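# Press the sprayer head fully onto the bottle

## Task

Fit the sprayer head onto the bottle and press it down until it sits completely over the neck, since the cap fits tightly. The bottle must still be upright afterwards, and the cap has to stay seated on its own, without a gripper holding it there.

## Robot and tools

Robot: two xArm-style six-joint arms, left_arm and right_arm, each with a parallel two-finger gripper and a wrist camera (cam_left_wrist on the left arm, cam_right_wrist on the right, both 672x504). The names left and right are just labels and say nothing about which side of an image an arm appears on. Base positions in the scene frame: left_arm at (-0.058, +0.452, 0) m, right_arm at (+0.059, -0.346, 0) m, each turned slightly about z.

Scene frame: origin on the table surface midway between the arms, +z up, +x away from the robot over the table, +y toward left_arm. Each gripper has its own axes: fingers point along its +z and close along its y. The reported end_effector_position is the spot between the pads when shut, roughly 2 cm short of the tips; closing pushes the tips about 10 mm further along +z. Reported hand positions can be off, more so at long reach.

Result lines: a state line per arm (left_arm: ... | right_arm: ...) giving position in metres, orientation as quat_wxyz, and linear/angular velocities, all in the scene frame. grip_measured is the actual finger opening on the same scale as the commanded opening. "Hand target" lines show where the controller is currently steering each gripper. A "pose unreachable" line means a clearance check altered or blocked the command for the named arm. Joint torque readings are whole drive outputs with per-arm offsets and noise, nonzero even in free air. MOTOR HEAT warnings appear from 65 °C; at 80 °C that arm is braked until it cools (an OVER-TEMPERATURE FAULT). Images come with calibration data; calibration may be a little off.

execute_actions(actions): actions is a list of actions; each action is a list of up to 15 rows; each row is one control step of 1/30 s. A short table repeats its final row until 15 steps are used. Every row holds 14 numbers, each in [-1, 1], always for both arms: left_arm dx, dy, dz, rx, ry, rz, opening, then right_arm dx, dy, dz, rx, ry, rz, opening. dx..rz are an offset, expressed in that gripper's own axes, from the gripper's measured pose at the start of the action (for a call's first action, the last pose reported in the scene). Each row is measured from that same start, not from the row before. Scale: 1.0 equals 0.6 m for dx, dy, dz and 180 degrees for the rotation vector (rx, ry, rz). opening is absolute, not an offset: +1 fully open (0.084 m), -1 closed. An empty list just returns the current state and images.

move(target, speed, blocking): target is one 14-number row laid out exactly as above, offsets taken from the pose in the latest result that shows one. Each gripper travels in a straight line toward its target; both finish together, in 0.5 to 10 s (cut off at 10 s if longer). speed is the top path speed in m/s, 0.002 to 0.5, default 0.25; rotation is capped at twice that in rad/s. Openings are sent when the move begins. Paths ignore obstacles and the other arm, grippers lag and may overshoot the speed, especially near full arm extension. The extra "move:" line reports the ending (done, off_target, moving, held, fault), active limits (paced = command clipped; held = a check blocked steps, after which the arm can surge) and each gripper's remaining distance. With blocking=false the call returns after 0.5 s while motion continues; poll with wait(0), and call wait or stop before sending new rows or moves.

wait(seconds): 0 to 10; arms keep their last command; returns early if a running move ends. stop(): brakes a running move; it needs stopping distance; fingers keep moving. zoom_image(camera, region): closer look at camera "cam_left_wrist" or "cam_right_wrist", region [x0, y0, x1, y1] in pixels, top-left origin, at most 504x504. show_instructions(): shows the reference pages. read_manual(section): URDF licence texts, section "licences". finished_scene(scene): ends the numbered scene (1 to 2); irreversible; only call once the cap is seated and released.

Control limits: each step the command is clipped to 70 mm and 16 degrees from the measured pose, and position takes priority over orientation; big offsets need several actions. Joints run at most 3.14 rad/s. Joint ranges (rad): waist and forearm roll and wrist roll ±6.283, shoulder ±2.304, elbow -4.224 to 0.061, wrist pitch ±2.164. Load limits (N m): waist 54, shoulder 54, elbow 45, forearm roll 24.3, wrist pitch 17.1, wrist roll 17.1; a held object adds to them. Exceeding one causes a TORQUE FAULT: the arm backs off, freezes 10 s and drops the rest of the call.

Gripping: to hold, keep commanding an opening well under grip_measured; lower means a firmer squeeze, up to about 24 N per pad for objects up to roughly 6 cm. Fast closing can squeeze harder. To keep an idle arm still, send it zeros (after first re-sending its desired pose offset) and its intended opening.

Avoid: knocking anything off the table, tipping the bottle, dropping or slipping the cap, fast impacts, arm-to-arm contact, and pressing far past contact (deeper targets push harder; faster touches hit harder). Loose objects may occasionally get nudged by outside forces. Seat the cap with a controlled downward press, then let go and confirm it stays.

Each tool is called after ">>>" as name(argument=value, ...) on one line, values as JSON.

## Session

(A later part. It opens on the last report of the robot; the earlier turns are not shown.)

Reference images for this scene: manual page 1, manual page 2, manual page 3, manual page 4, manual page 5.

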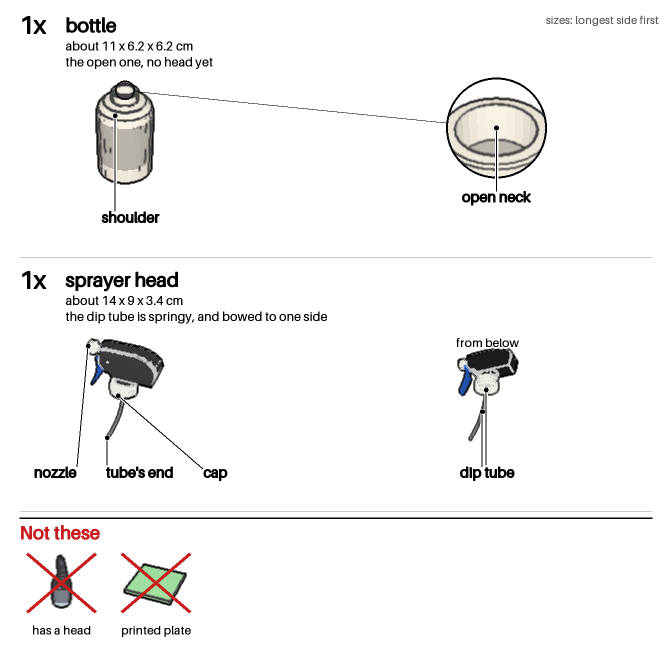

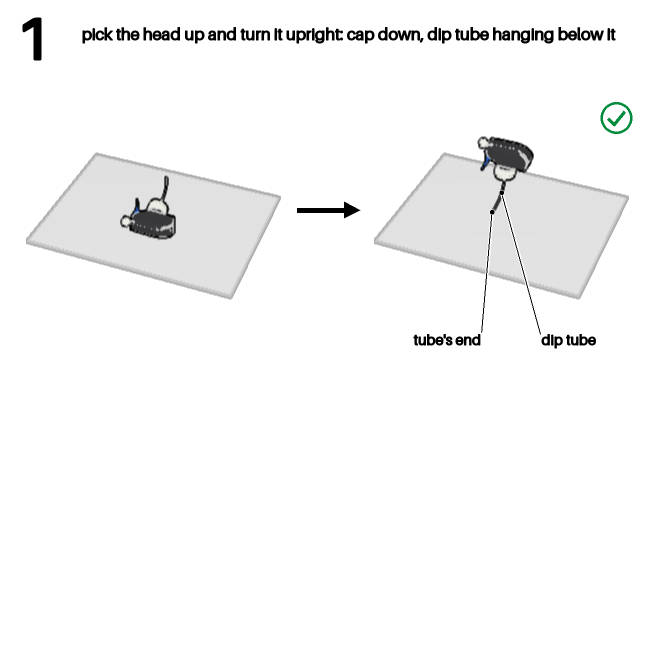

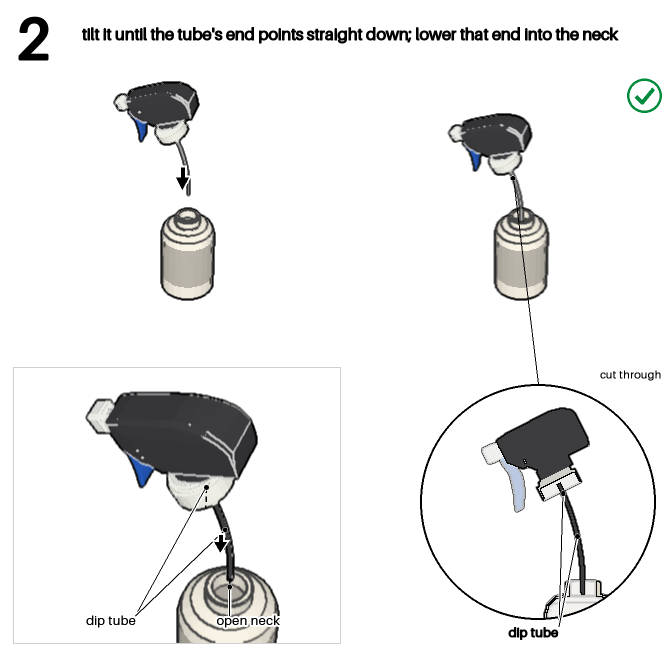

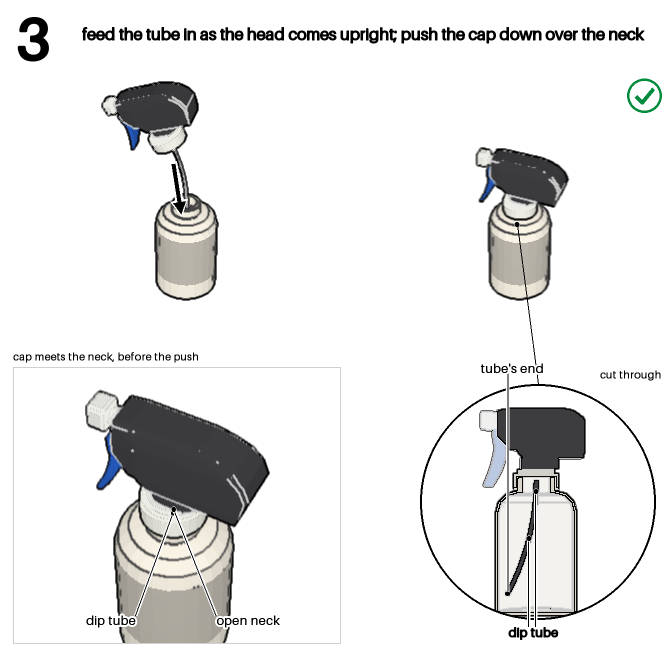

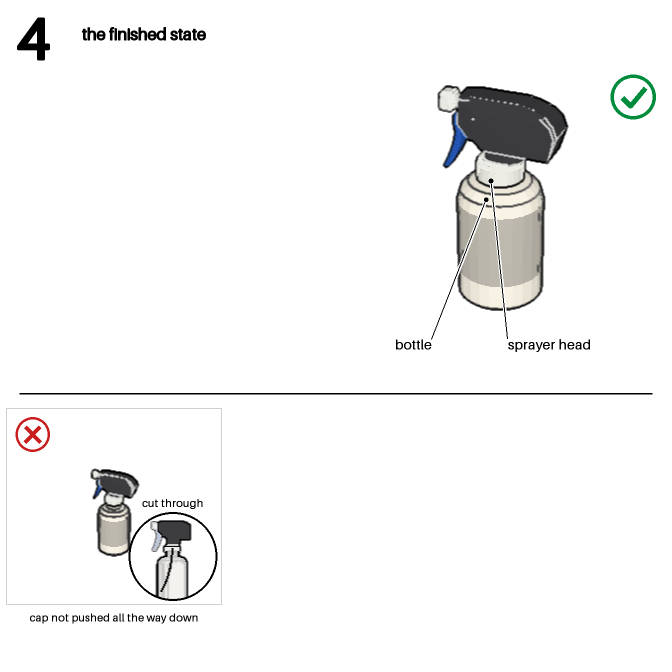

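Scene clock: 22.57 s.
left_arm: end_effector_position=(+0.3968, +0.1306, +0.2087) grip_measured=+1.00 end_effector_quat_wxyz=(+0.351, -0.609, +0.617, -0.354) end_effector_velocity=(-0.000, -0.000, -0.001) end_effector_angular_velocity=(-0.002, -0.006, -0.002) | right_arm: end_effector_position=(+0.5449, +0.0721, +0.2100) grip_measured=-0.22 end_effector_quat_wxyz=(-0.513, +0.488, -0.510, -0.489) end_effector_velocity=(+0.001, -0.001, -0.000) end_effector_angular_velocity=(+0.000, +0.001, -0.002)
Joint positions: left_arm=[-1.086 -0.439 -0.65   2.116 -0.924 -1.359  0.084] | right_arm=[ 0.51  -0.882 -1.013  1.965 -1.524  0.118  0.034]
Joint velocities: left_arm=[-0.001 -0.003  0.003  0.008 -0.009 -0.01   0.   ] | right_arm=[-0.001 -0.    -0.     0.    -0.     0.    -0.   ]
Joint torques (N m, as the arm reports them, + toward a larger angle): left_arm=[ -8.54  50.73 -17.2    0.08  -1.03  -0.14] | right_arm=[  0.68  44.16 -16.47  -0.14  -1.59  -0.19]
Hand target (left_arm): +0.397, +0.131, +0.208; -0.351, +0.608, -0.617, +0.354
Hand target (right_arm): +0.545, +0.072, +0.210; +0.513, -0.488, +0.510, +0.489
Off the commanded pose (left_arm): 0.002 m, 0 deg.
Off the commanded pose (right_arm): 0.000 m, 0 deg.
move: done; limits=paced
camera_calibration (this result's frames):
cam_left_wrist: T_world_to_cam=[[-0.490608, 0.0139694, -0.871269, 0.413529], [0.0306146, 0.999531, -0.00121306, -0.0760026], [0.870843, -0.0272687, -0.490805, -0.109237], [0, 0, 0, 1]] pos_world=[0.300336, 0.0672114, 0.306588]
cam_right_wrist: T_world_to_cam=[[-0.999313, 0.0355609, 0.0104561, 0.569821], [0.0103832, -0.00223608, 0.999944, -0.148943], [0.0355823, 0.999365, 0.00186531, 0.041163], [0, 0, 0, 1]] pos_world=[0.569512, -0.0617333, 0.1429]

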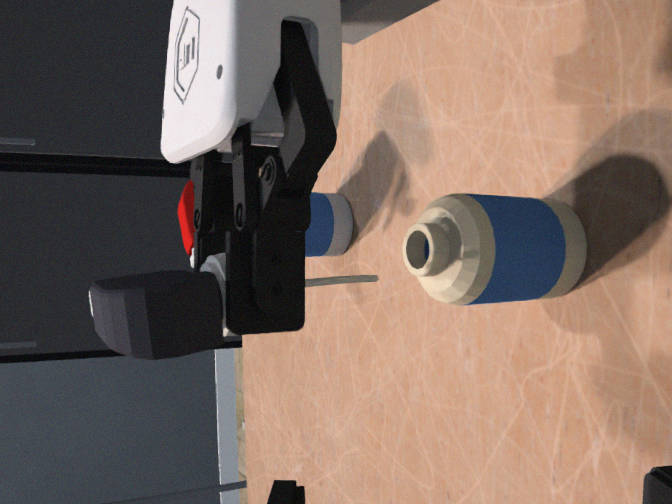

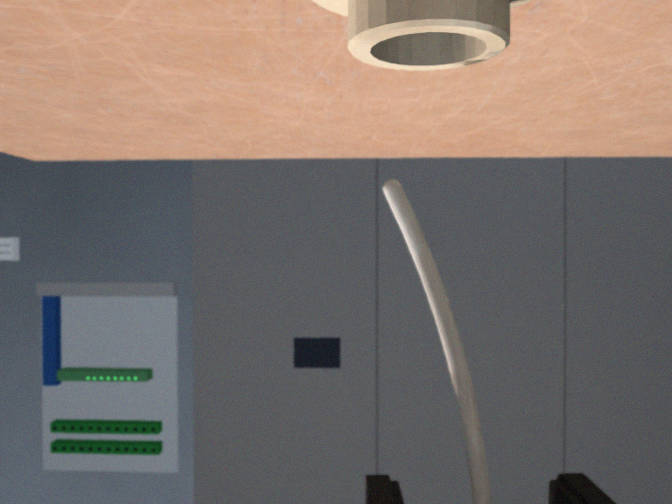

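>>> move(target=[0,0,0,0,0,0,1,0.02,0.004,-0.026,0,0,0,-0.7], speed=0.04)

>>> move(target=[0,0,0,0,0,0,1,0.04,-0.002,0,0,0,0,-0.7], speed=0.04)

>>> move(target=[0,0,0,0,0,0,1,0.06,-0.022,-0.006,0,0,0,-0.7], speed=0.04)

Scene clock: 23.87 s.
left_arm: end_effector_position=(+0.3968, +0.1306, +0.2087) grip_measured=+1.00 end_effector_quat_wxyz=(+0.351, -0.609, +0.617, -0.354) end_effector_velocity=(-0.000, +0.000, +0.000) end_effector_angular_velocity=(+0.000, -0.001, +0.000) | right_arm: end_effector_position=(+0.5420, +0.0568, +0.1980) grip_measured=-0.22 end_effector_quat_wxyz=(-0.513, +0.488, -0.510, -0.489) end_effector_velocity=(+0.000, -0.001, -0.000) end_effector_angular_velocity=(+0.000, -0.001, -0.000)
Joint positions: left_arm=[-1.086 -0.439 -0.65   2.116 -0.924 -1.359  0.084] | right_arm=[ 0.483 -0.901 -1.001  1.939 -1.538  0.09   0.034]
Joint velocities: left_arm=[ 0.     0.001  0.001 -0.    -0.001 -0.    -0.   ] | right_arm=[-0.003 -0.001  0.    -0.002 -0.001 -0.002  0.   ]
Joint torques (N m, as the arm reports them, + toward a larger angle): left_arm=[ -8.94  48.74 -18.42   1.04  -1.13   0.02] | right_arm=[  1.13  44.63 -15.79   0.01  -1.67  -0.07]
Hand target (left_arm): +0.397, +0.131, +0.209; -0.351, +0.609, -0.617, +0.354
Hand target (right_arm): +0.542, +0.057, +0.198; +0.513, -0.488, +0.510, +0.489
Off the commanded pose (left_arm): 0.000 m, 0 deg.
Off the commanded pose (right_arm): 0.000 m, 0 deg.
move: done
camera_calibration (this result's frames):
cam_left_wrist: T_world_to_cam=[[-0.490609, 0.0139735, -0.871268, 0.413525], [0.0306174, 0.99953, -0.00121006, -0.0760052], [0.870842, -0.0272696, -0.490806, -0.109237], [0, 0, 0, 1]] pos_world=[0.300334, 0.0672122, 0.306585]
cam_right_wrist: T_world_to_cam=[[-0.999317, 0.0355064, 0.0102822, 0.567544], [0.0102135, -0.00211696, 0.999946, -0.136839], [0.0355263, 0.999367, 0.00175287, 0.056697], [0, 0, 0, 1]] pos_world=[0.566539, -0.0771022, 0.130896]

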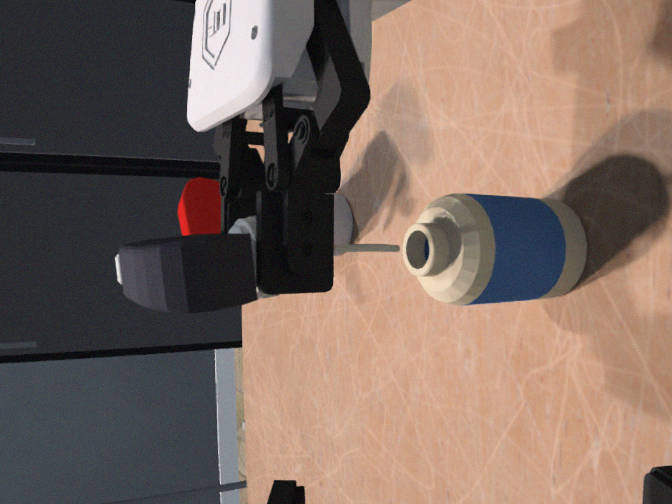

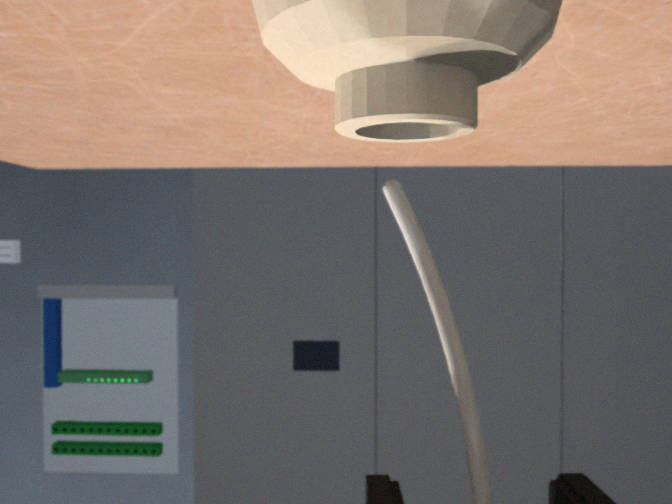

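Scene clock: 24.77 s.
left_arm: end_effector_position=(+0.3968, +0.1306, +0.2087) grip_measured=+1.00 end_effector_quat_wxyz=(+0.351, -0.609, +0.617, -0.354) end_effector_velocity=(+0.000, -0.000, +0.001) end_effector_angular_velocity=(-0.001, -0.001, +0.000) | right_arm: end_effector_position=(+0.5433, +0.0568, +0.1741) grip_measured=-0.22 end_effector_quat_wxyz=(-0.513, +0.488, -0.510, -0.488) end_effector_velocity=(+0.000, -0.001, -0.000) end_effector_angular_velocity=(+0.001, -0.001, +0.000)
Joint positions: left_arm=[-1.086 -0.439 -0.65   2.116 -0.924 -1.359  0.084] | right_arm=[ 0.482 -0.96  -1.03   1.939 -1.549  0.062  0.034]
Joint velocities: left_arm=[-0.     0.    -0.001  0.    -0.    -0.    -0.   ] | right_arm=[-0.001 -0.002 -0.002 -0.002 -0.001 -0.001 -0.   ]
Joint torques (N m, as the arm reports them, + toward a larger angle): left_arm=[ -6.8   48.83 -18.38   0.92  -1.26  -0.06] | right_arm=[  0.22  44.99 -14.68  -0.23  -1.61  -0.04]
Hand target (left_arm): +0.397, +0.131, +0.209; -0.351, +0.609, -0.617, +0.354
Hand target (right_arm): +0.543, +0.057, +0.174; +0.513, -0.488, +0.510, +0.488
Off the commanded pose (left_arm): 0.000 m, 0 deg.
Off the commanded pose (right_arm): 0.000 m, 0 deg.
move: done
camera_calibration (this result's frames):
cam_left_wrist: T_world_to_cam=[[-0.490609, 0.0139736, -0.871268, 0.413525], [0.0306175, 0.99953, -0.00121, -0.0760052], [0.870842, -0.0272697, -0.490806, -0.109237], [0, 0, 0, 1]] pos_world=[0.300334, 0.0672122, 0.306585]
cam_right_wrist: T_world_to_cam=[[-0.999319, 0.0354902, 0.0101262, 0.56916], [0.0100571, -0.00212594, 0.999947, -0.112906], [0.0355098, 0.999368, 0.00176756, 0.056654], [0, 0, 0, 1]] pos_world=[0.567896, -0.0770578, 0.107036]

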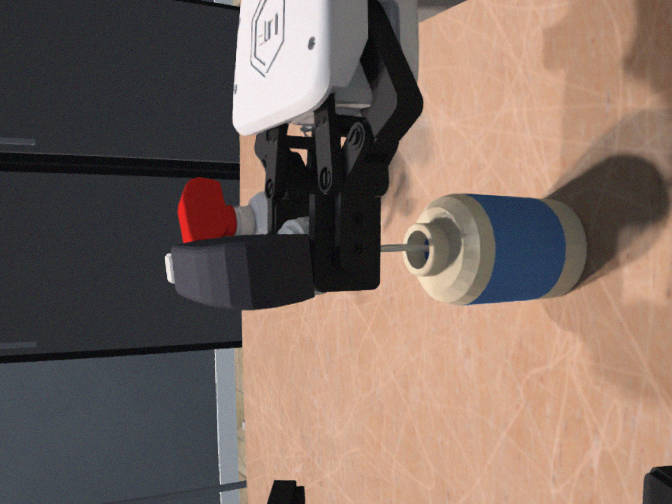

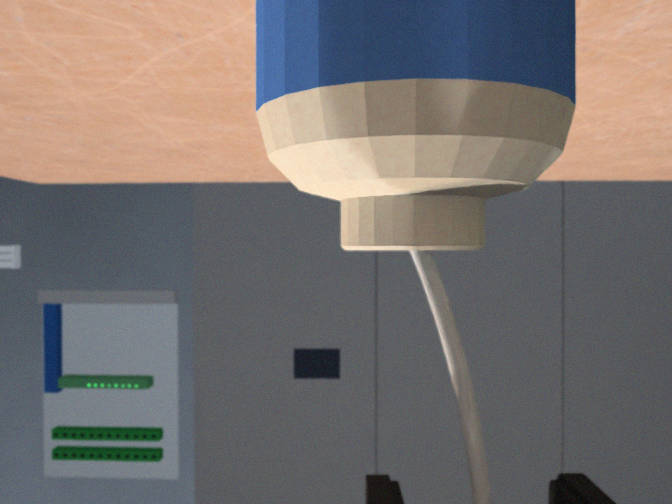

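Scene clock: 26.03 s.
left_arm: end_effector_position=(+0.3968, +0.1306, +0.2087) grip_measured=+1.00 end_effector_quat_wxyz=(+0.351, -0.609, +0.617, -0.354) end_effector_velocity=(+0.000, -0.000, +0.001) end_effector_angular_velocity=(+0.000, -0.002, +0.000) | right_arm: end_effector_position=(+0.5565, +0.0528, +0.1383) grip_measured=-0.22 end_effector_quat_wxyz=(-0.513, +0.488, -0.510, -0.488) end_effector_velocity=(-0.000, +0.001, -0.001) end_effector_angular_velocity=(+0.000, -0.001, +0.003)
Joint positions: left_arm=[-1.086 -0.439 -0.65   2.116 -0.924 -1.359  0.084] | right_arm=[ 0.466 -1.057 -1.105  1.924 -1.558  0.042  0.034]
Joint velocities: left_arm=[ 0.     0.    -0.001 -0.    -0.001  0.001  0.   ] | right_arm=[ 0.001 -0.002 -0.002 -0.002 -0.    -0.    -0.   ]
Joint torques (N m, as the arm reports them, + toward a larger angle): left_arm=[ -9.98  53.19 -17.23   1.24  -0.89  -0.21] | right_arm=[ -0.21  46.14 -14.52  -0.29  -1.63  -0.14]
Hand target (left_arm): +0.397, +0.131, +0.209; -0.351, +0.609, -0.617, +0.354
Hand target (right_arm): +0.557, +0.053, +0.138; +0.513, -0.488, +0.510, +0.488
Off the commanded pose (left_arm): 0.000 m, 0 deg.
Off the commanded pose (right_arm): 0.000 m, 0 deg.
move: done
camera_calibration (this result's frames):
cam_left_wrist: T_world_to_cam=[[-0.490609, 0.0139734, -0.871268, 0.413526], [0.0306174, 0.99953, -0.00121007, -0.0760051], [0.870842, -0.0272696, -0.490806, -0.109237], [0, 0, 0, 1]] pos_world=[0.300334, 0.0672122, 0.306585]
cam_right_wrist: T_world_to_cam=[[-0.999321, 0.0354664, 0.00997409, 0.582887], [0.00990665, -0.00207681, 0.999949, -0.0771314], [0.0354853, 0.999369, 0.00172404, 0.0603051], [0, 0, 0, 1]] pos_world=[0.581115, -0.0811, 0.0712098]

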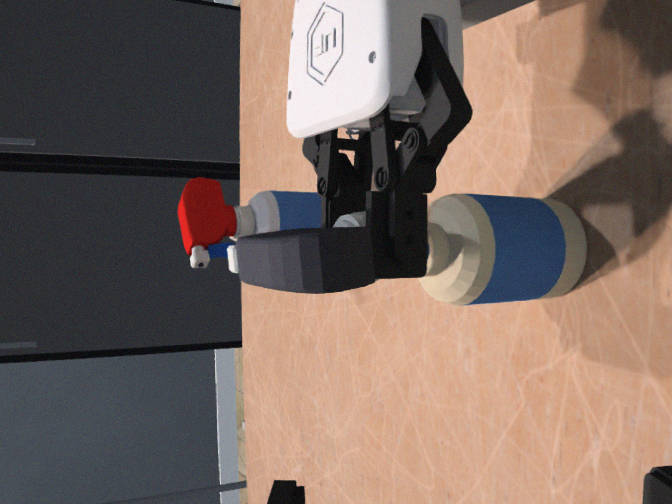

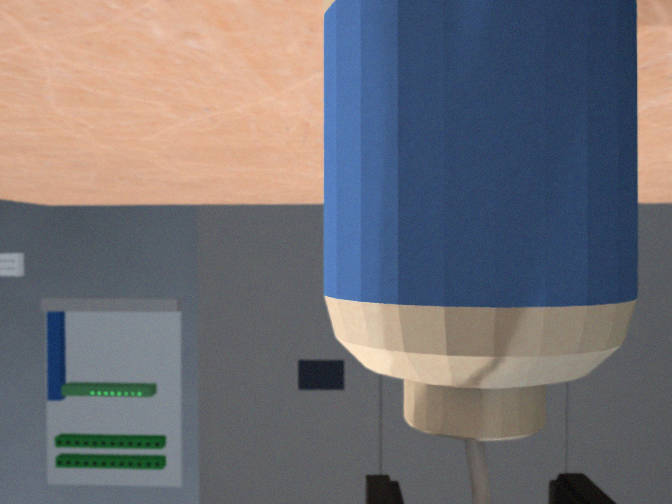

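>>> move(target=[0.117,-0.24,0.08,-0.333,0,0,0.2,0,0,0,0,-0.03,0,-0.7], speed=0.3)

>>> move(target=[0,0,0,0,0,-0.49,0.2,0,0,0,0,0,0,-0.7], speed=0.5)

Scene clock: 28.77 s.
left_arm: end_effector_position=(+0.5103, +0.0600, +0.3091) grip_measured=+0.19 end_effector_quat_wxyz=(+0.001, -0.702, +0.712, +0.000) end_effector_velocity=(+0.001, +0.000, -0.000) end_effector_angular_velocity=(+0.001, +0.008, +0.002) | right_arm: end_effector_position=(+0.5565, +0.0528, +0.1383) grip_measured=-0.22 end_effector_quat_wxyz=(+0.536, -0.465, +0.485, +0.511) end_effector_velocity=(+0.000, -0.000, -0.000) end_effector_angular_velocity=(-0.000, -0.000, -0.002)
Joint positions: left_arm=[-0.771 -0.702 -1.692  0.002 -0.991  0.978  0.052] | right_arm=[ 0.468 -1.113 -1.138  1.928 -1.66   0.021  0.034]
Joint velocities: left_arm=[ 0.002 -0.007 -0.01  -0.005 -0.01   0.003 -0.   ] | right_arm=[-0.    -0.    -0.     0.001  0.    -0.    -0.   ]
Joint torques (N m, as the arm reports them, + toward a larger angle): left_arm=[ -8.21  69.31 -24.49   0.84   0.41   0.1 ] | right_arm=[  0.65  46.67 -13.52   0.07  -1.62   0.08]
Hand target (left_arm): +0.510, +0.060, +0.309; -0.001, +0.703, -0.712, -0.001
Hand target (right_arm): +0.556, +0.053, +0.138; +0.536, -0.465, +0.485, +0.511
Off the commanded pose (left_arm): 0.001 m, 0 deg.
Off the commanded pose (right_arm): 0.000 m, 0 deg.
move: done; limits=paced
camera_calibration (this result's frames):
cam_left_wrist: T_world_to_cam=[[-0.999721, 0.0185536, -0.0146105, 0.552405], [0.0187933, 0.999688, -0.0164381, 0.00196893], [0.014301, -0.0167081, -0.999758, 0.433053], [0, 0, 0, 1]] pos_world=[0.546021, -0.00498197, 0.441051]
cam_right_wrist: T_world_to_cam=[[-0.999382, 0.0339962, 0.00889944, 0.583122], [0.00559693, -0.0960313, 0.995363, -0.0691261], [0.0346932, 0.994798, 0.0957817, 0.0479701], [0, 0, 0, 1]] pos_world=[0.581485, -0.0741828, 0.0590214]

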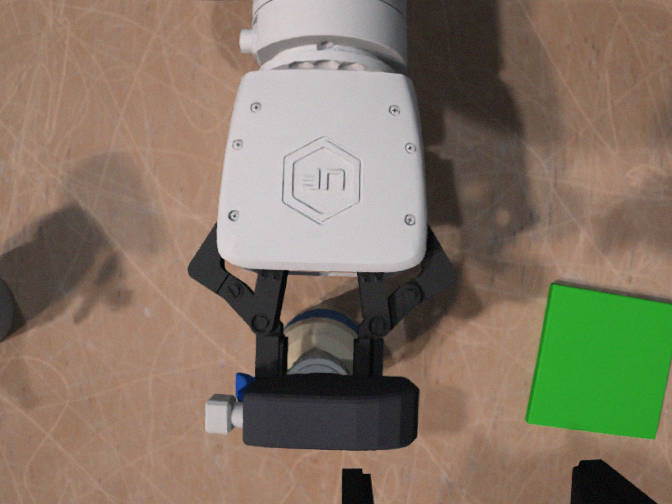

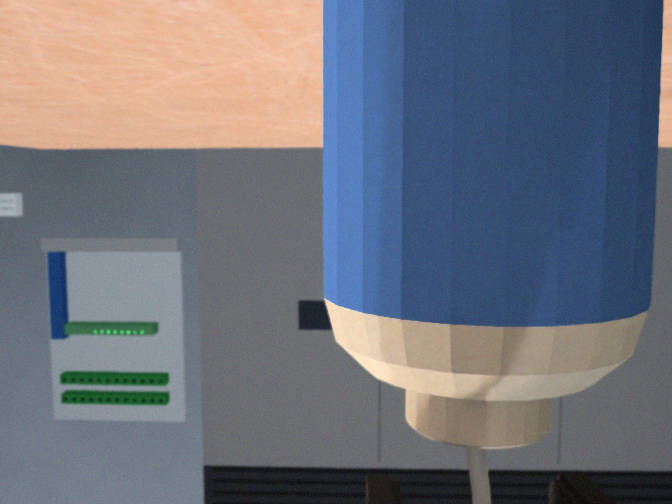

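Scene clock: 30.87 s.
left_arm: end_effector_position=(+0.5103, +0.0600, +0.3091) grip_measured=+0.19 end_effector_quat_wxyz=(-0.001, +1.000, -0.023, +0.000) end_effector_velocity=(-0.000, +0.000, +0.000) end_effector_angular_velocity=(+0.002, -0.000, +0.007) | right_arm: end_effector_position=(+0.5565, +0.0528, +0.1383) grip_measured=-0.22 end_effector_quat_wxyz=(+0.536, -0.465, +0.485, +0.511) end_effector_velocity=(-0.000, +0.001, +0.000) end_effector_angular_velocity=(-0.000, -0.000, +0.001)
Joint positions: left_arm=[-0.771 -0.702 -1.692  0.002 -0.991 -0.561  0.052] | right_arm=[ 0.468 -1.113 -1.138  1.928 -1.66   0.021  0.034]
Joint velocities: left_arm=[-0.     0.     0.001  0.002 -0.001 -0.008 -0.   ] | right_arm=[ 0.002  0.    -0.     0.002  0.     0.     0.   ]
Joint torques (N m, as the arm reports them, + toward a larger angle): left_arm=[ -7.37  68.58 -25.29   1.67   0.54   0.13] | right_arm=[  1.46  47.43 -13.72   0.08  -1.84  -0.01]
Hand target (left_arm): +0.510, +0.060, +0.309; -0.001, +1.000, -0.022, +0.000
Hand target (right_arm): +0.556, +0.053, +0.138; +0.536, -0.465, +0.485, +0.511
Off the commanded pose (left_arm): 0.000 m, 0 deg.
Off the commanded pose (right_arm): 0.000 m, 0 deg.
move: done
camera_calibration (this result's frames):
cam_left_wrist: T_world_to_cam=[[-0.0505125, -0.998603, -0.0155154, 0.129368], [-0.998535, 0.0507989, -0.0186557, 0.578722], [0.0194178, 0.0145504, -0.999706, 0.428549], [0, 0, 0, 1]] pos_world=[0.576087, 0.0935535, 0.441226]
cam_right_wrist: T_world_to_cam=[[-0.999382, 0.0339961, 0.00889931, 0.583123], [0.00559681, -0.0960314, 0.995363, -0.069126], [0.034693, 0.994798, 0.0957818, 0.0479702], [0, 0, 0, 1]] pos_world=[0.581485, -0.0741827, 0.0590214]

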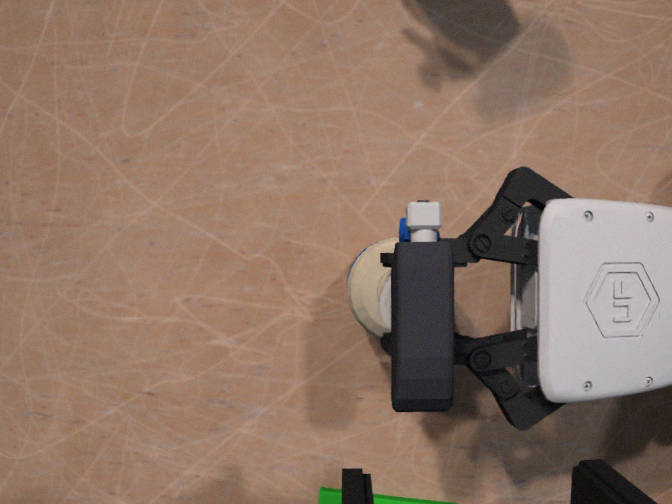

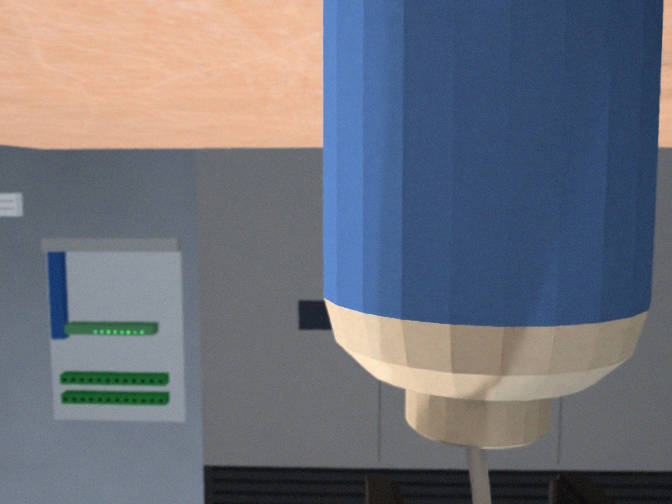

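>>> move(target=[0.073,0.002,0.12,0,0,0,0.2,0,0,0,0,0,0,-0.7], speed=0.15)

>>> move(target=[0,0,0.09,0,0,0,0.2,0,0,0,0,0,0,-0.7], speed=0.05)

>>> move(target=[0,0,0,0,0,0,-1,0,0,0,0,0,0,-0.15])

>>> move(target=[0,0,0,0,0,0,-1,-0.012,0,-0.17,0,0.03,0,-0.15], speed=0.06)

>>> move(target=[0,0,0,0,0,0,-1,0,0,0,0,0,0.995,1], speed=0.5)

>>> move(target=[0,0,0,0,0,0,-1,-0.12,0,0.05,0,0,0,1], speed=0.15)

Scene clock: 32.43 s.
left_arm: end_effector_position=(+0.5539, +0.0571, +0.2374) grip_measured=+0.19 end_effector_quat_wxyz=(-0.001, +1.000, -0.023, +0.001) end_effector_velocity=(+0.001, -0.000, -0.002) end_effector_angular_velocity=(+0.000, +0.001, +0.000) | right_arm: end_effector_position=(+0.5565, +0.0528, +0.1383) grip_measured=-0.22 end_effector_quat_wxyz=(+0.536, -0.465, +0.485, +0.511) end_effector_velocity=(-0.000, +0.000, -0.000) end_effector_angular_velocity=(-0.000, +0.000, +0.001)
Joint positions: left_arm=[-0.74  -0.866 -1.795  0.002 -0.929 -0.53   0.052] | right_arm=[ 0.468 -1.113 -1.138  1.928 -1.66   0.021  0.034]
Joint velocities: left_arm=[ 0.001 -0.005 -0.004 -0.001  0.     0.001 -0.   ] | right_arm=[ 0.001  0.     0.    -0.     0.     0.     0.   ]
Joint torques (N m, as the arm reports them, + toward a larger angle): left_arm=[ -7.85  76.05 -24.46   0.84   0.52   0.11] | right_arm=[ -0.02  47.45 -13.99   0.33  -1.65  -0.01]
Hand target (left_arm): +0.554, +0.057, +0.237; -0.001, +1.000, -0.023, +0.000
Hand target (right_arm): +0.556, +0.053, +0.138; +0.536, -0.465, +0.485, +0.511
Off the commanded pose (left_arm): 0.000 m, 0 deg.
Off the commanded pose (right_arm): 0.000 m, 0 deg.
move: done
camera_calibration (this result's frames):
cam_left_wrist: T_world_to_cam=[[-0.0506475, -0.998599, -0.0152995, 0.127525], [-0.998518, 0.0509367, -0.0191447, 0.621156], [0.0198972, 0.0143072, -0.9997, 0.355836], [0, 0, 0, 1]] pos_world=[0.619614, 0.0906154, 0.369572]
cam_right_wrist: T_world_to_cam=[[-0.999382, 0.0339961, 0.00889953, 0.583122], [0.00559703, -0.0960313, 0.995363, -0.0691261], [0.034693, 0.994798, 0.0957817, 0.0479702], [0, 0, 0, 1]] pos_world=[0.581485, -0.0741828, 0.0590213]

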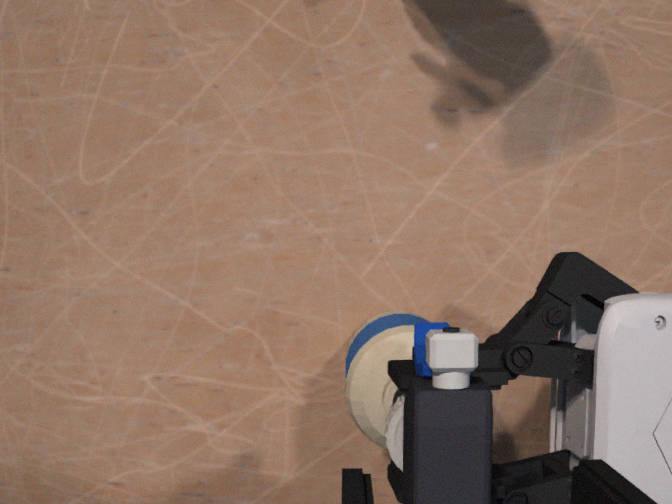

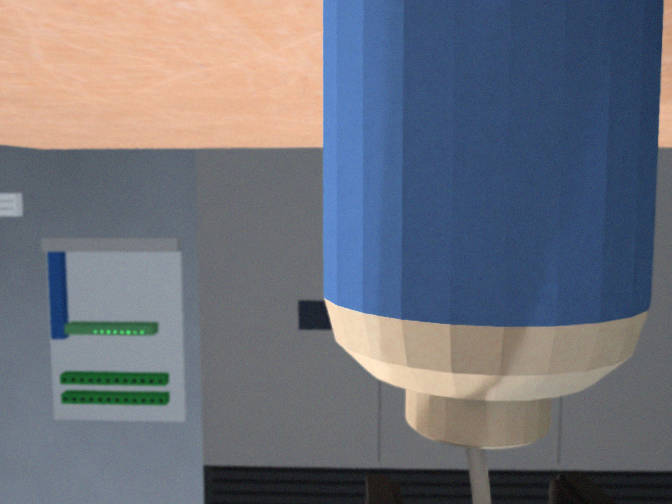

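Scene clock: 33.80 s.
left_arm: end_effector_position=(+0.5539, +0.0571, +0.1836) grip_measured=+0.19 end_effector_quat_wxyz=(-0.001, +1.000, -0.023, +0.001) end_effector_velocity=(+0.001, -0.001, +0.000) end_effector_angular_velocity=(-0.002, -0.003, -0.001) | right_arm: end_effector_position=(+0.5565, +0.0528, +0.1383) grip_measured=-0.22 end_effector_quat_wxyz=(+0.536, -0.465, +0.485, +0.511) end_effector_velocity=(+0.001, -0.000, +0.000) end_effector_angular_velocity=(+0.000, -0.000, -0.002)
Joint positions: left_arm=[-0.74  -0.921 -1.762  0.002 -0.841 -0.53   0.052] | right_arm=[ 0.468 -1.113 -1.138  1.928 -1.66   0.021  0.034]
Joint velocities: left_arm=[-0.    -0.    -0.001  0.     0.002  0.001  0.   ] | right_arm=[-0.001  0.    -0.     0.001  0.     0.    -0.   ]
Joint torques (N m, as the arm reports them, + toward a larger angle): left_arm=[ -8.93  77.9  -24.81   0.29   0.61   0.11] | right_arm=[  1.45  46.7  -13.96  -0.51  -1.61  -0.04]
Hand target (left_arm): +0.554, +0.057, +0.183; -0.001, +1.000, -0.023, +0.001
Hand target (right_arm): +0.556, +0.053, +0.138; +0.536, -0.465, +0.485, +0.511
Off the commanded pose (left_arm): 0.000 m, 0 deg.
Off the commanded pose (right_arm): 0.000 m, 0 deg.
move: done
camera_calibration (this result's frames):
cam_left_wrist: T_world_to_cam=[[-0.0507367, -0.998598, -0.0151193, 0.12673], [-0.998511, 0.0510247, -0.0193175, 0.620164], [0.0200619, 0.0141167, -0.999699, 0.301973], [0, 0, 0, 1]] pos_world=[0.619612, 0.0906455, 0.315778]
cam_right_wrist: T_world_to_cam=[[-0.999382, 0.0339962, 0.00889959, 0.583122], [0.00559708, -0.0960313, 0.995363, -0.0691261], [0.0346932, 0.994798, 0.0957817, 0.0479701], [0, 0, 0, 1]] pos_world=[0.581485, -0.0741828, 0.0590213]

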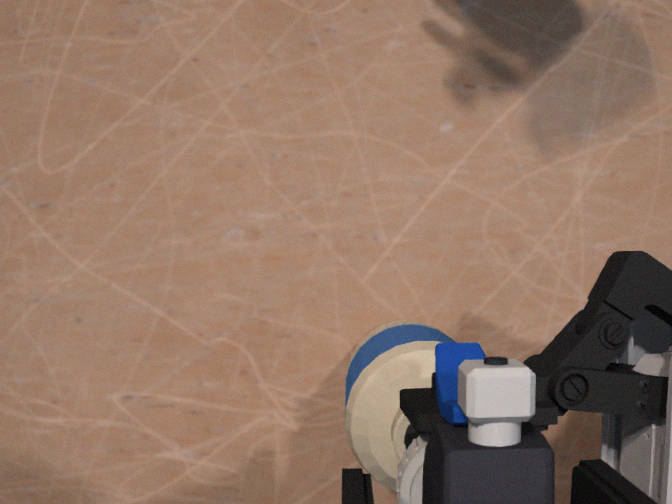

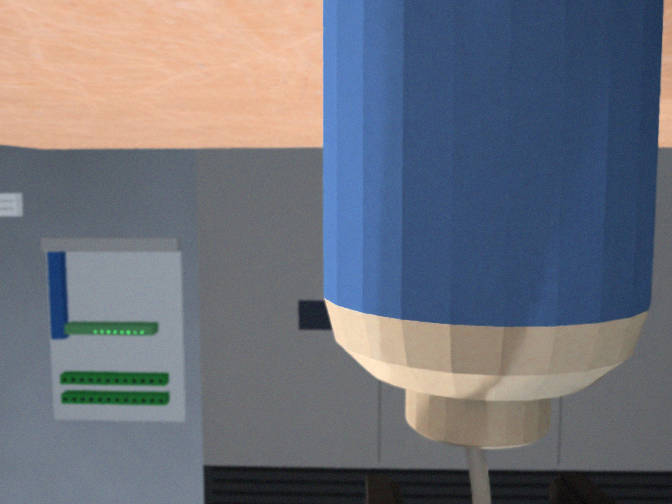

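Scene clock: 34.30 s.
left_arm: end_effector_position=(+0.5539, +0.0571, +0.1836) grip_measured=-0.44 end_effector_quat_wxyz=(-0.001, +1.000, -0.023, +0.001) end_effector_velocity=(-0.000, +0.000, -0.001) end_effector_angular_velocity=(+0.000, +0.001, +0.001) | right_arm: end_effector_position=(+0.5565, +0.0528, +0.1383) grip_measured=-0.16 end_effector_quat_wxyz=(+0.536, -0.465, +0.485, +0.511) end_effector_velocity=(-0.000, +0.001, -0.000) end_effector_angular_velocity=(-0.000, -0.000, -0.000)
Joint positions: left_arm=[-0.74  -0.921 -1.762  0.002 -0.841 -0.53   0.025] | right_arm=[ 0.468 -1.113 -1.138  1.928 -1.66   0.021  0.037]
Joint velocities: left_arm=[-0.    -0.001  0.001 -0.     0.001 -0.001  0.   ] | right_arm=[ 0.001 -0.    -0.     0.002  0.    -0.    -0.   ]
Joint torques (N m, as the arm reports them, + toward a larger angle): left_arm=[ -9.18  75.01 -23.78   0.47   0.55   0.17] | right_arm=[  0.36  46.24 -14.43   0.17  -1.65  -0.21]
Hand target (left_arm): +0.554, +0.057, +0.184; -0.001, +1.000, -0.023, +0.001
Hand target (right_arm): +0.556, +0.053, +0.138; +0.536, -0.465, +0.485, +0.511
Off the commanded pose (left_arm): 0.000 m, 0 deg.
Off the commanded pose (right_arm): 0.000 m, 0 deg.
move: done
camera_calibration (this result's frames):
cam_left_wrist: T_world_to_cam=[[-0.0507351, -0.998598, -0.0150929, 0.126719], [-0.99851, 0.0510233, -0.0193678, 0.620188], [0.0201107, 0.0140878, -0.999699, 0.301958], [0, 0, 0, 1]] pos_world=[0.61962, 0.0906433, 0.315791]
cam_right_wrist: T_world_to_cam=[[-0.999383, 0.0339798, 0.00890801, 0.583114], [0.00560678, -0.0960388, 0.995362, -0.0691307], [0.0346777, 0.994797, 0.095789, 0.0479761], [0, 0, 0, 1]] pos_world=[0.581478, -0.0741798, 0.0590201]

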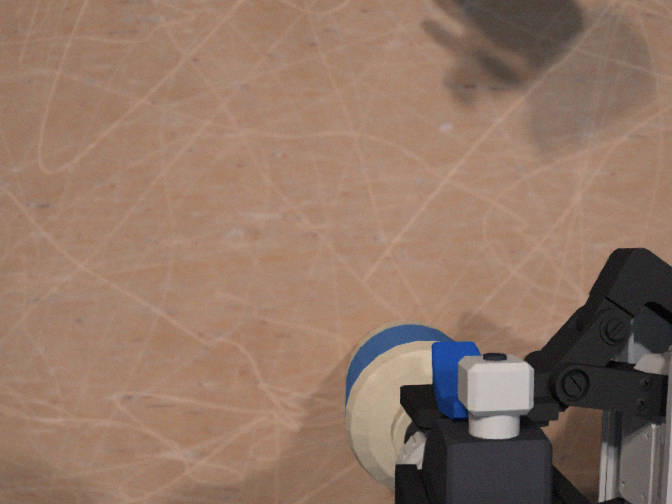

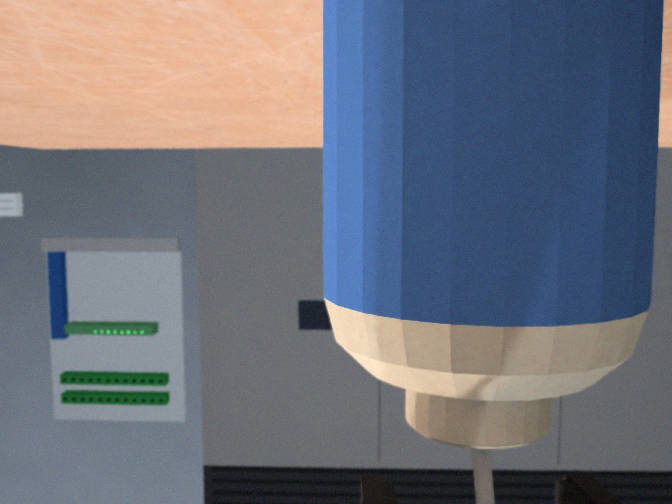

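Scene clock: 36.33 s.
left_arm: end_effector_position=(+0.5539, +0.0571, +0.1836) grip_measured=-0.44 end_effector_quat_wxyz=(-0.001, +1.000, -0.023, +0.001) end_effector_velocity=(-0.000, -0.000, -0.000) end_effector_angular_velocity=(+0.000, +0.001, -0.000) | right_arm: end_effector_position=(+0.5520, -0.0494, +0.1352) grip_measured=-0.16 end_effector_quat_wxyz=(-0.513, +0.489, -0.510, -0.488) end_effector_velocity=(+0.000, -0.001, -0.000) end_effector_angular_velocity=(-0.001, +0.000, -0.000)
Joint positions: left_arm=[-0.74  -0.921 -1.762  0.002 -0.841 -0.53   0.025] | right_arm=[ 0.267 -1.041 -1.036  1.724 -1.574 -0.008  0.037]
Joint velocities: left_arm=[-0.    -0.001 -0.001 -0.    -0.001  0.    -0.   ] | right_arm=[-0.002  0.001  0.001 -0.001  0.001  0.     0.   ]
Joint torques (N m, as the arm reports them, + toward a larger angle): left_arm=[ -7.14  76.34 -24.64   1.46   0.65   0.11] | right_arm=[  1.73  44.41 -12.84   0.51  -1.59  -0.09]
Hand target (left_arm): +0.554, +0.057, +0.184; -0.001, +1.000, -0.023, +0.001
Hand target (right_arm): +0.552, -0.050, +0.135; +0.513, -0.489, +0.510, +0.488
Off the commanded pose (left_arm): 0.000 m, 0 deg.
Off the commanded pose (right_arm): 0.000 m, 0 deg.
move: done
camera_calibration (this result's frames):
cam_left_wrist: T_world_to_cam=[[-0.050735, -0.998598, -0.0150929, 0.126719], [-0.99851, 0.0510233, -0.0193679, 0.620188], [0.0201108, 0.0140878, -0.999698, 0.301958], [0, 0, 0, 1]] pos_world=[0.61962, 0.0906433, 0.315791]
cam_right_wrist: T_world_to_cam=[[-0.999329, 0.0353057, 0.00974188, 0.58211], [0.00970664, -0.00116942, 0.999952, -0.074084], [0.0353154, 0.999376, 0.000825932, 0.16282], [0, 0, 0, 1]] pos_world=[0.576688, -0.183357, 0.0682751]

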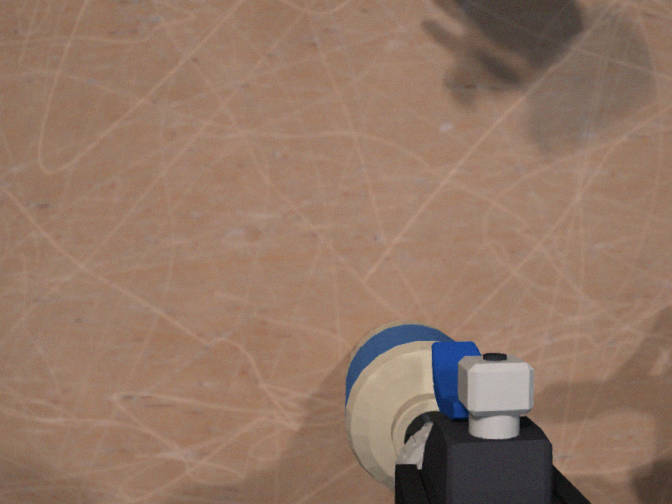

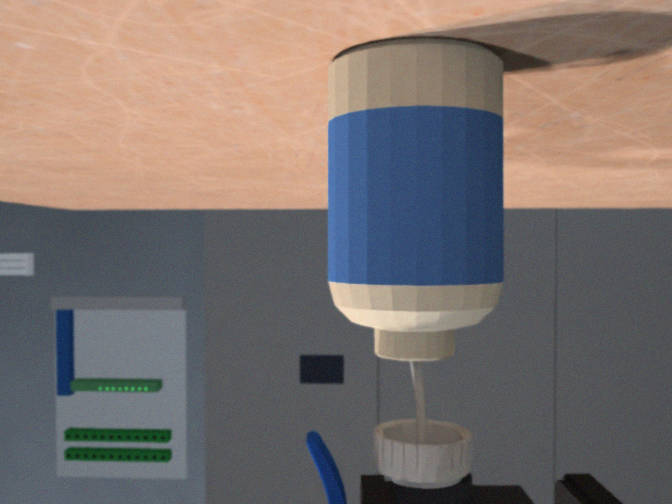

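Scene clock: 40.00 s.
left_arm: end_effector_position=(+0.5539, +0.0571, +0.1836) grip_measured=-0.44 end_effector_quat_wxyz=(-0.001, +1.000, -0.023, +0.001) end_effector_velocity=(-0.000, +0.000, +0.000) end_effector_angular_velocity=(+0.000, +0.001, +0.001) | right_arm: end_effector_position=(+0.5520, -0.0494, +0.1352) grip_measured=+1.00 end_effector_quat_wxyz=(+0.484, -0.506, -0.493, -0.517) end_effector_velocity=(-0.001, +0.000, -0.000) end_effector_angular_velocity=(+0.000, +0.007, +0.003)
Joint positions: left_arm=[-0.74  -0.921 -1.762  0.002 -0.841 -0.53   0.025] | right_arm=[ 0.267 -1.041 -1.036  1.724 -1.574  3.118  0.084]
Joint velocities: left_arm=[-0.     0.     0.    -0.    -0.001 -0.001  0.   ] | right_arm=[ 0.001 -0.    -0.    -0.002  0.     0.007 -0.   ]
Joint torques (N m, as the arm reports them, + toward a larger angle): left_arm=[ -7.69  75.74 -23.97   0.71   0.56   0.13] | right_arm=[  1.48  44.94 -12.51   0.06  -1.6   -0.05]
Hand target (left_arm): +0.554, +0.057, +0.184; -0.001, +1.000, -0.023, +0.001
Hand target (right_arm): +0.552, -0.049, +0.135; +0.484, -0.506, -0.493, -0.517
Off the commanded pose (left_arm): 0.000 m, 0 deg.
Off the commanded pose (right_arm): 0.000 m, 0 deg.
move: done
camera_calibration (this result's frames):
cam_left_wrist: T_world_to_cam=[[-0.050735, -0.998598, -0.015093, 0.126719], [-0.99851, 0.0510233, -0.0193678, 0.620188], [0.0201108, 0.0140878, -0.999698, 0.301958], [0, 0, 0, 1]] pos_world=[0.61962, 0.0906433, 0.315791]
cam_right_wrist: T_world_to_cam=[[0.998399, -0.0561958, 0.0064941, -0.524804], [0.00673952, 0.00417888, -0.999969, 0.19822], [0.0561669, 0.998411, 0.00455092, 0.150758], [0, 0, 0, 1]] pos_world=[0.51416, -0.180839, 0.200936]

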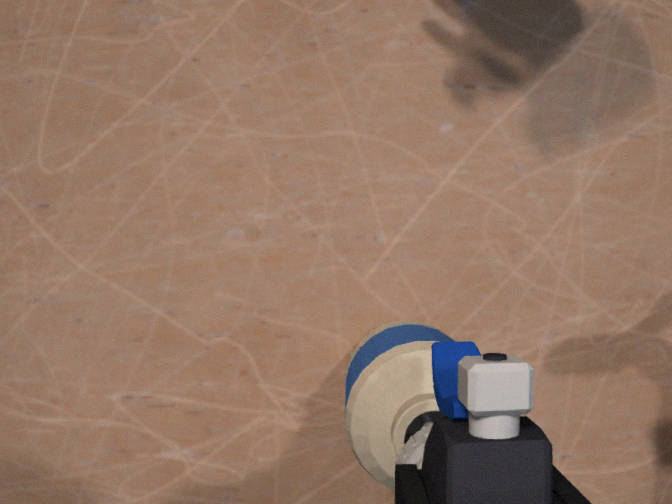

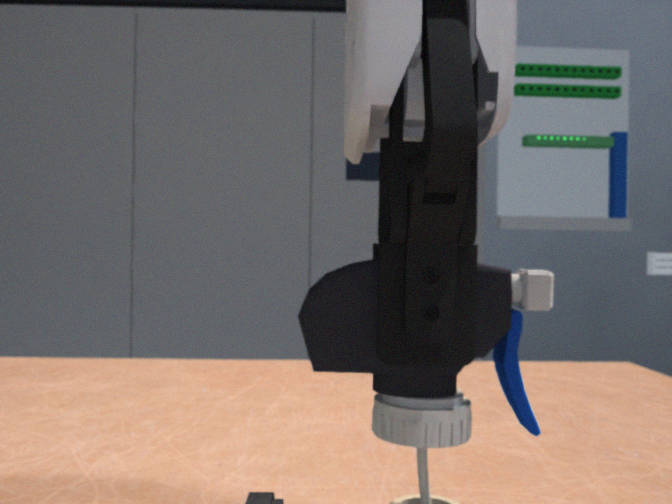

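Scene clock: 40.93 s.
left_arm: end_effector_position=(+0.5539, +0.0571, +0.1836) grip_measured=-0.44 end_effector_quat_wxyz=(-0.001, +1.000, -0.023, +0.001) end_effector_velocity=(+0.000, -0.000, +0.001) end_effector_angular_velocity=(-0.000, -0.001, +0.001) | right_arm: end_effector_position=(+0.5550, -0.0193, +0.0637) grip_measured=+1.00 end_effector_quat_wxyz=(+0.484, -0.506, -0.493, -0.517) end_effector_velocity=(-0.001, +0.001, -0.002) end_effector_angular_velocity=(-0.000, +0.002, +0.000)
Joint positions: left_arm=[-0.74  -0.921 -1.762  0.002 -0.841 -0.53   0.025] | right_arm=[ 0.327 -1.223 -1.165  1.784 -1.586  3.065  0.084]
Joint velocities: left_arm=[-0.     0.001 -0.     0.    -0.    -0.001 -0.   ] | right_arm=[ 0.001 -0.004 -0.002  0.001  0.    -0.     0.   ]
Joint torques (N m, as the arm reports them, + toward a larger angle): left_arm=[-11.08  76.2  -24.21   0.74   0.58   0.14] | right_arm=[ -0.38  45.48 -12.58  -0.19  -1.64  -0.12]
Hand target (left_arm): +0.554, +0.057, +0.184; -0.001, +1.000, -0.023, +0.001
Hand target (right_arm): +0.555, -0.019, +0.063; +0.484, -0.506, -0.493, -0.517
Off the commanded pose (left_arm): 0.000 m, 0 deg.
Off the commanded pose (right_arm): 0.000 m, 0 deg.
move: done
camera_calibration (this result's frames):
cam_left_wrist: T_world_to_cam=[[-0.050735, -0.998598, -0.0150929, 0.126719], [-0.99851, 0.0510232, -0.0193678, 0.620188], [0.0201107, 0.0140878, -0.999699, 0.301958], [0, 0, 0, 1]] pos_world=[0.619621, 0.0906434, 0.315791]
cam_right_wrist: T_world_to_cam=[[0.998392, -0.0562706, 0.00686666, -0.52566], [0.00713114, 0.0045007, -0.999964, 0.126342], [0.0562377, 0.998405, 0.00489473, 0.120769], [0, 0, 0, 1]] pos_world=[0.517122, -0.150724, 0.129356]

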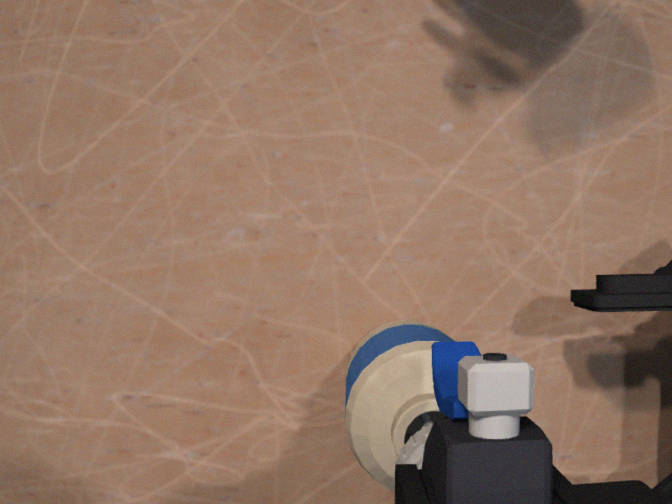

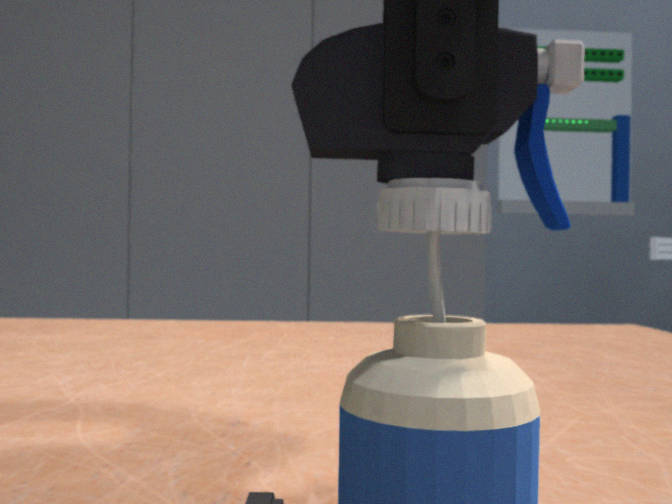

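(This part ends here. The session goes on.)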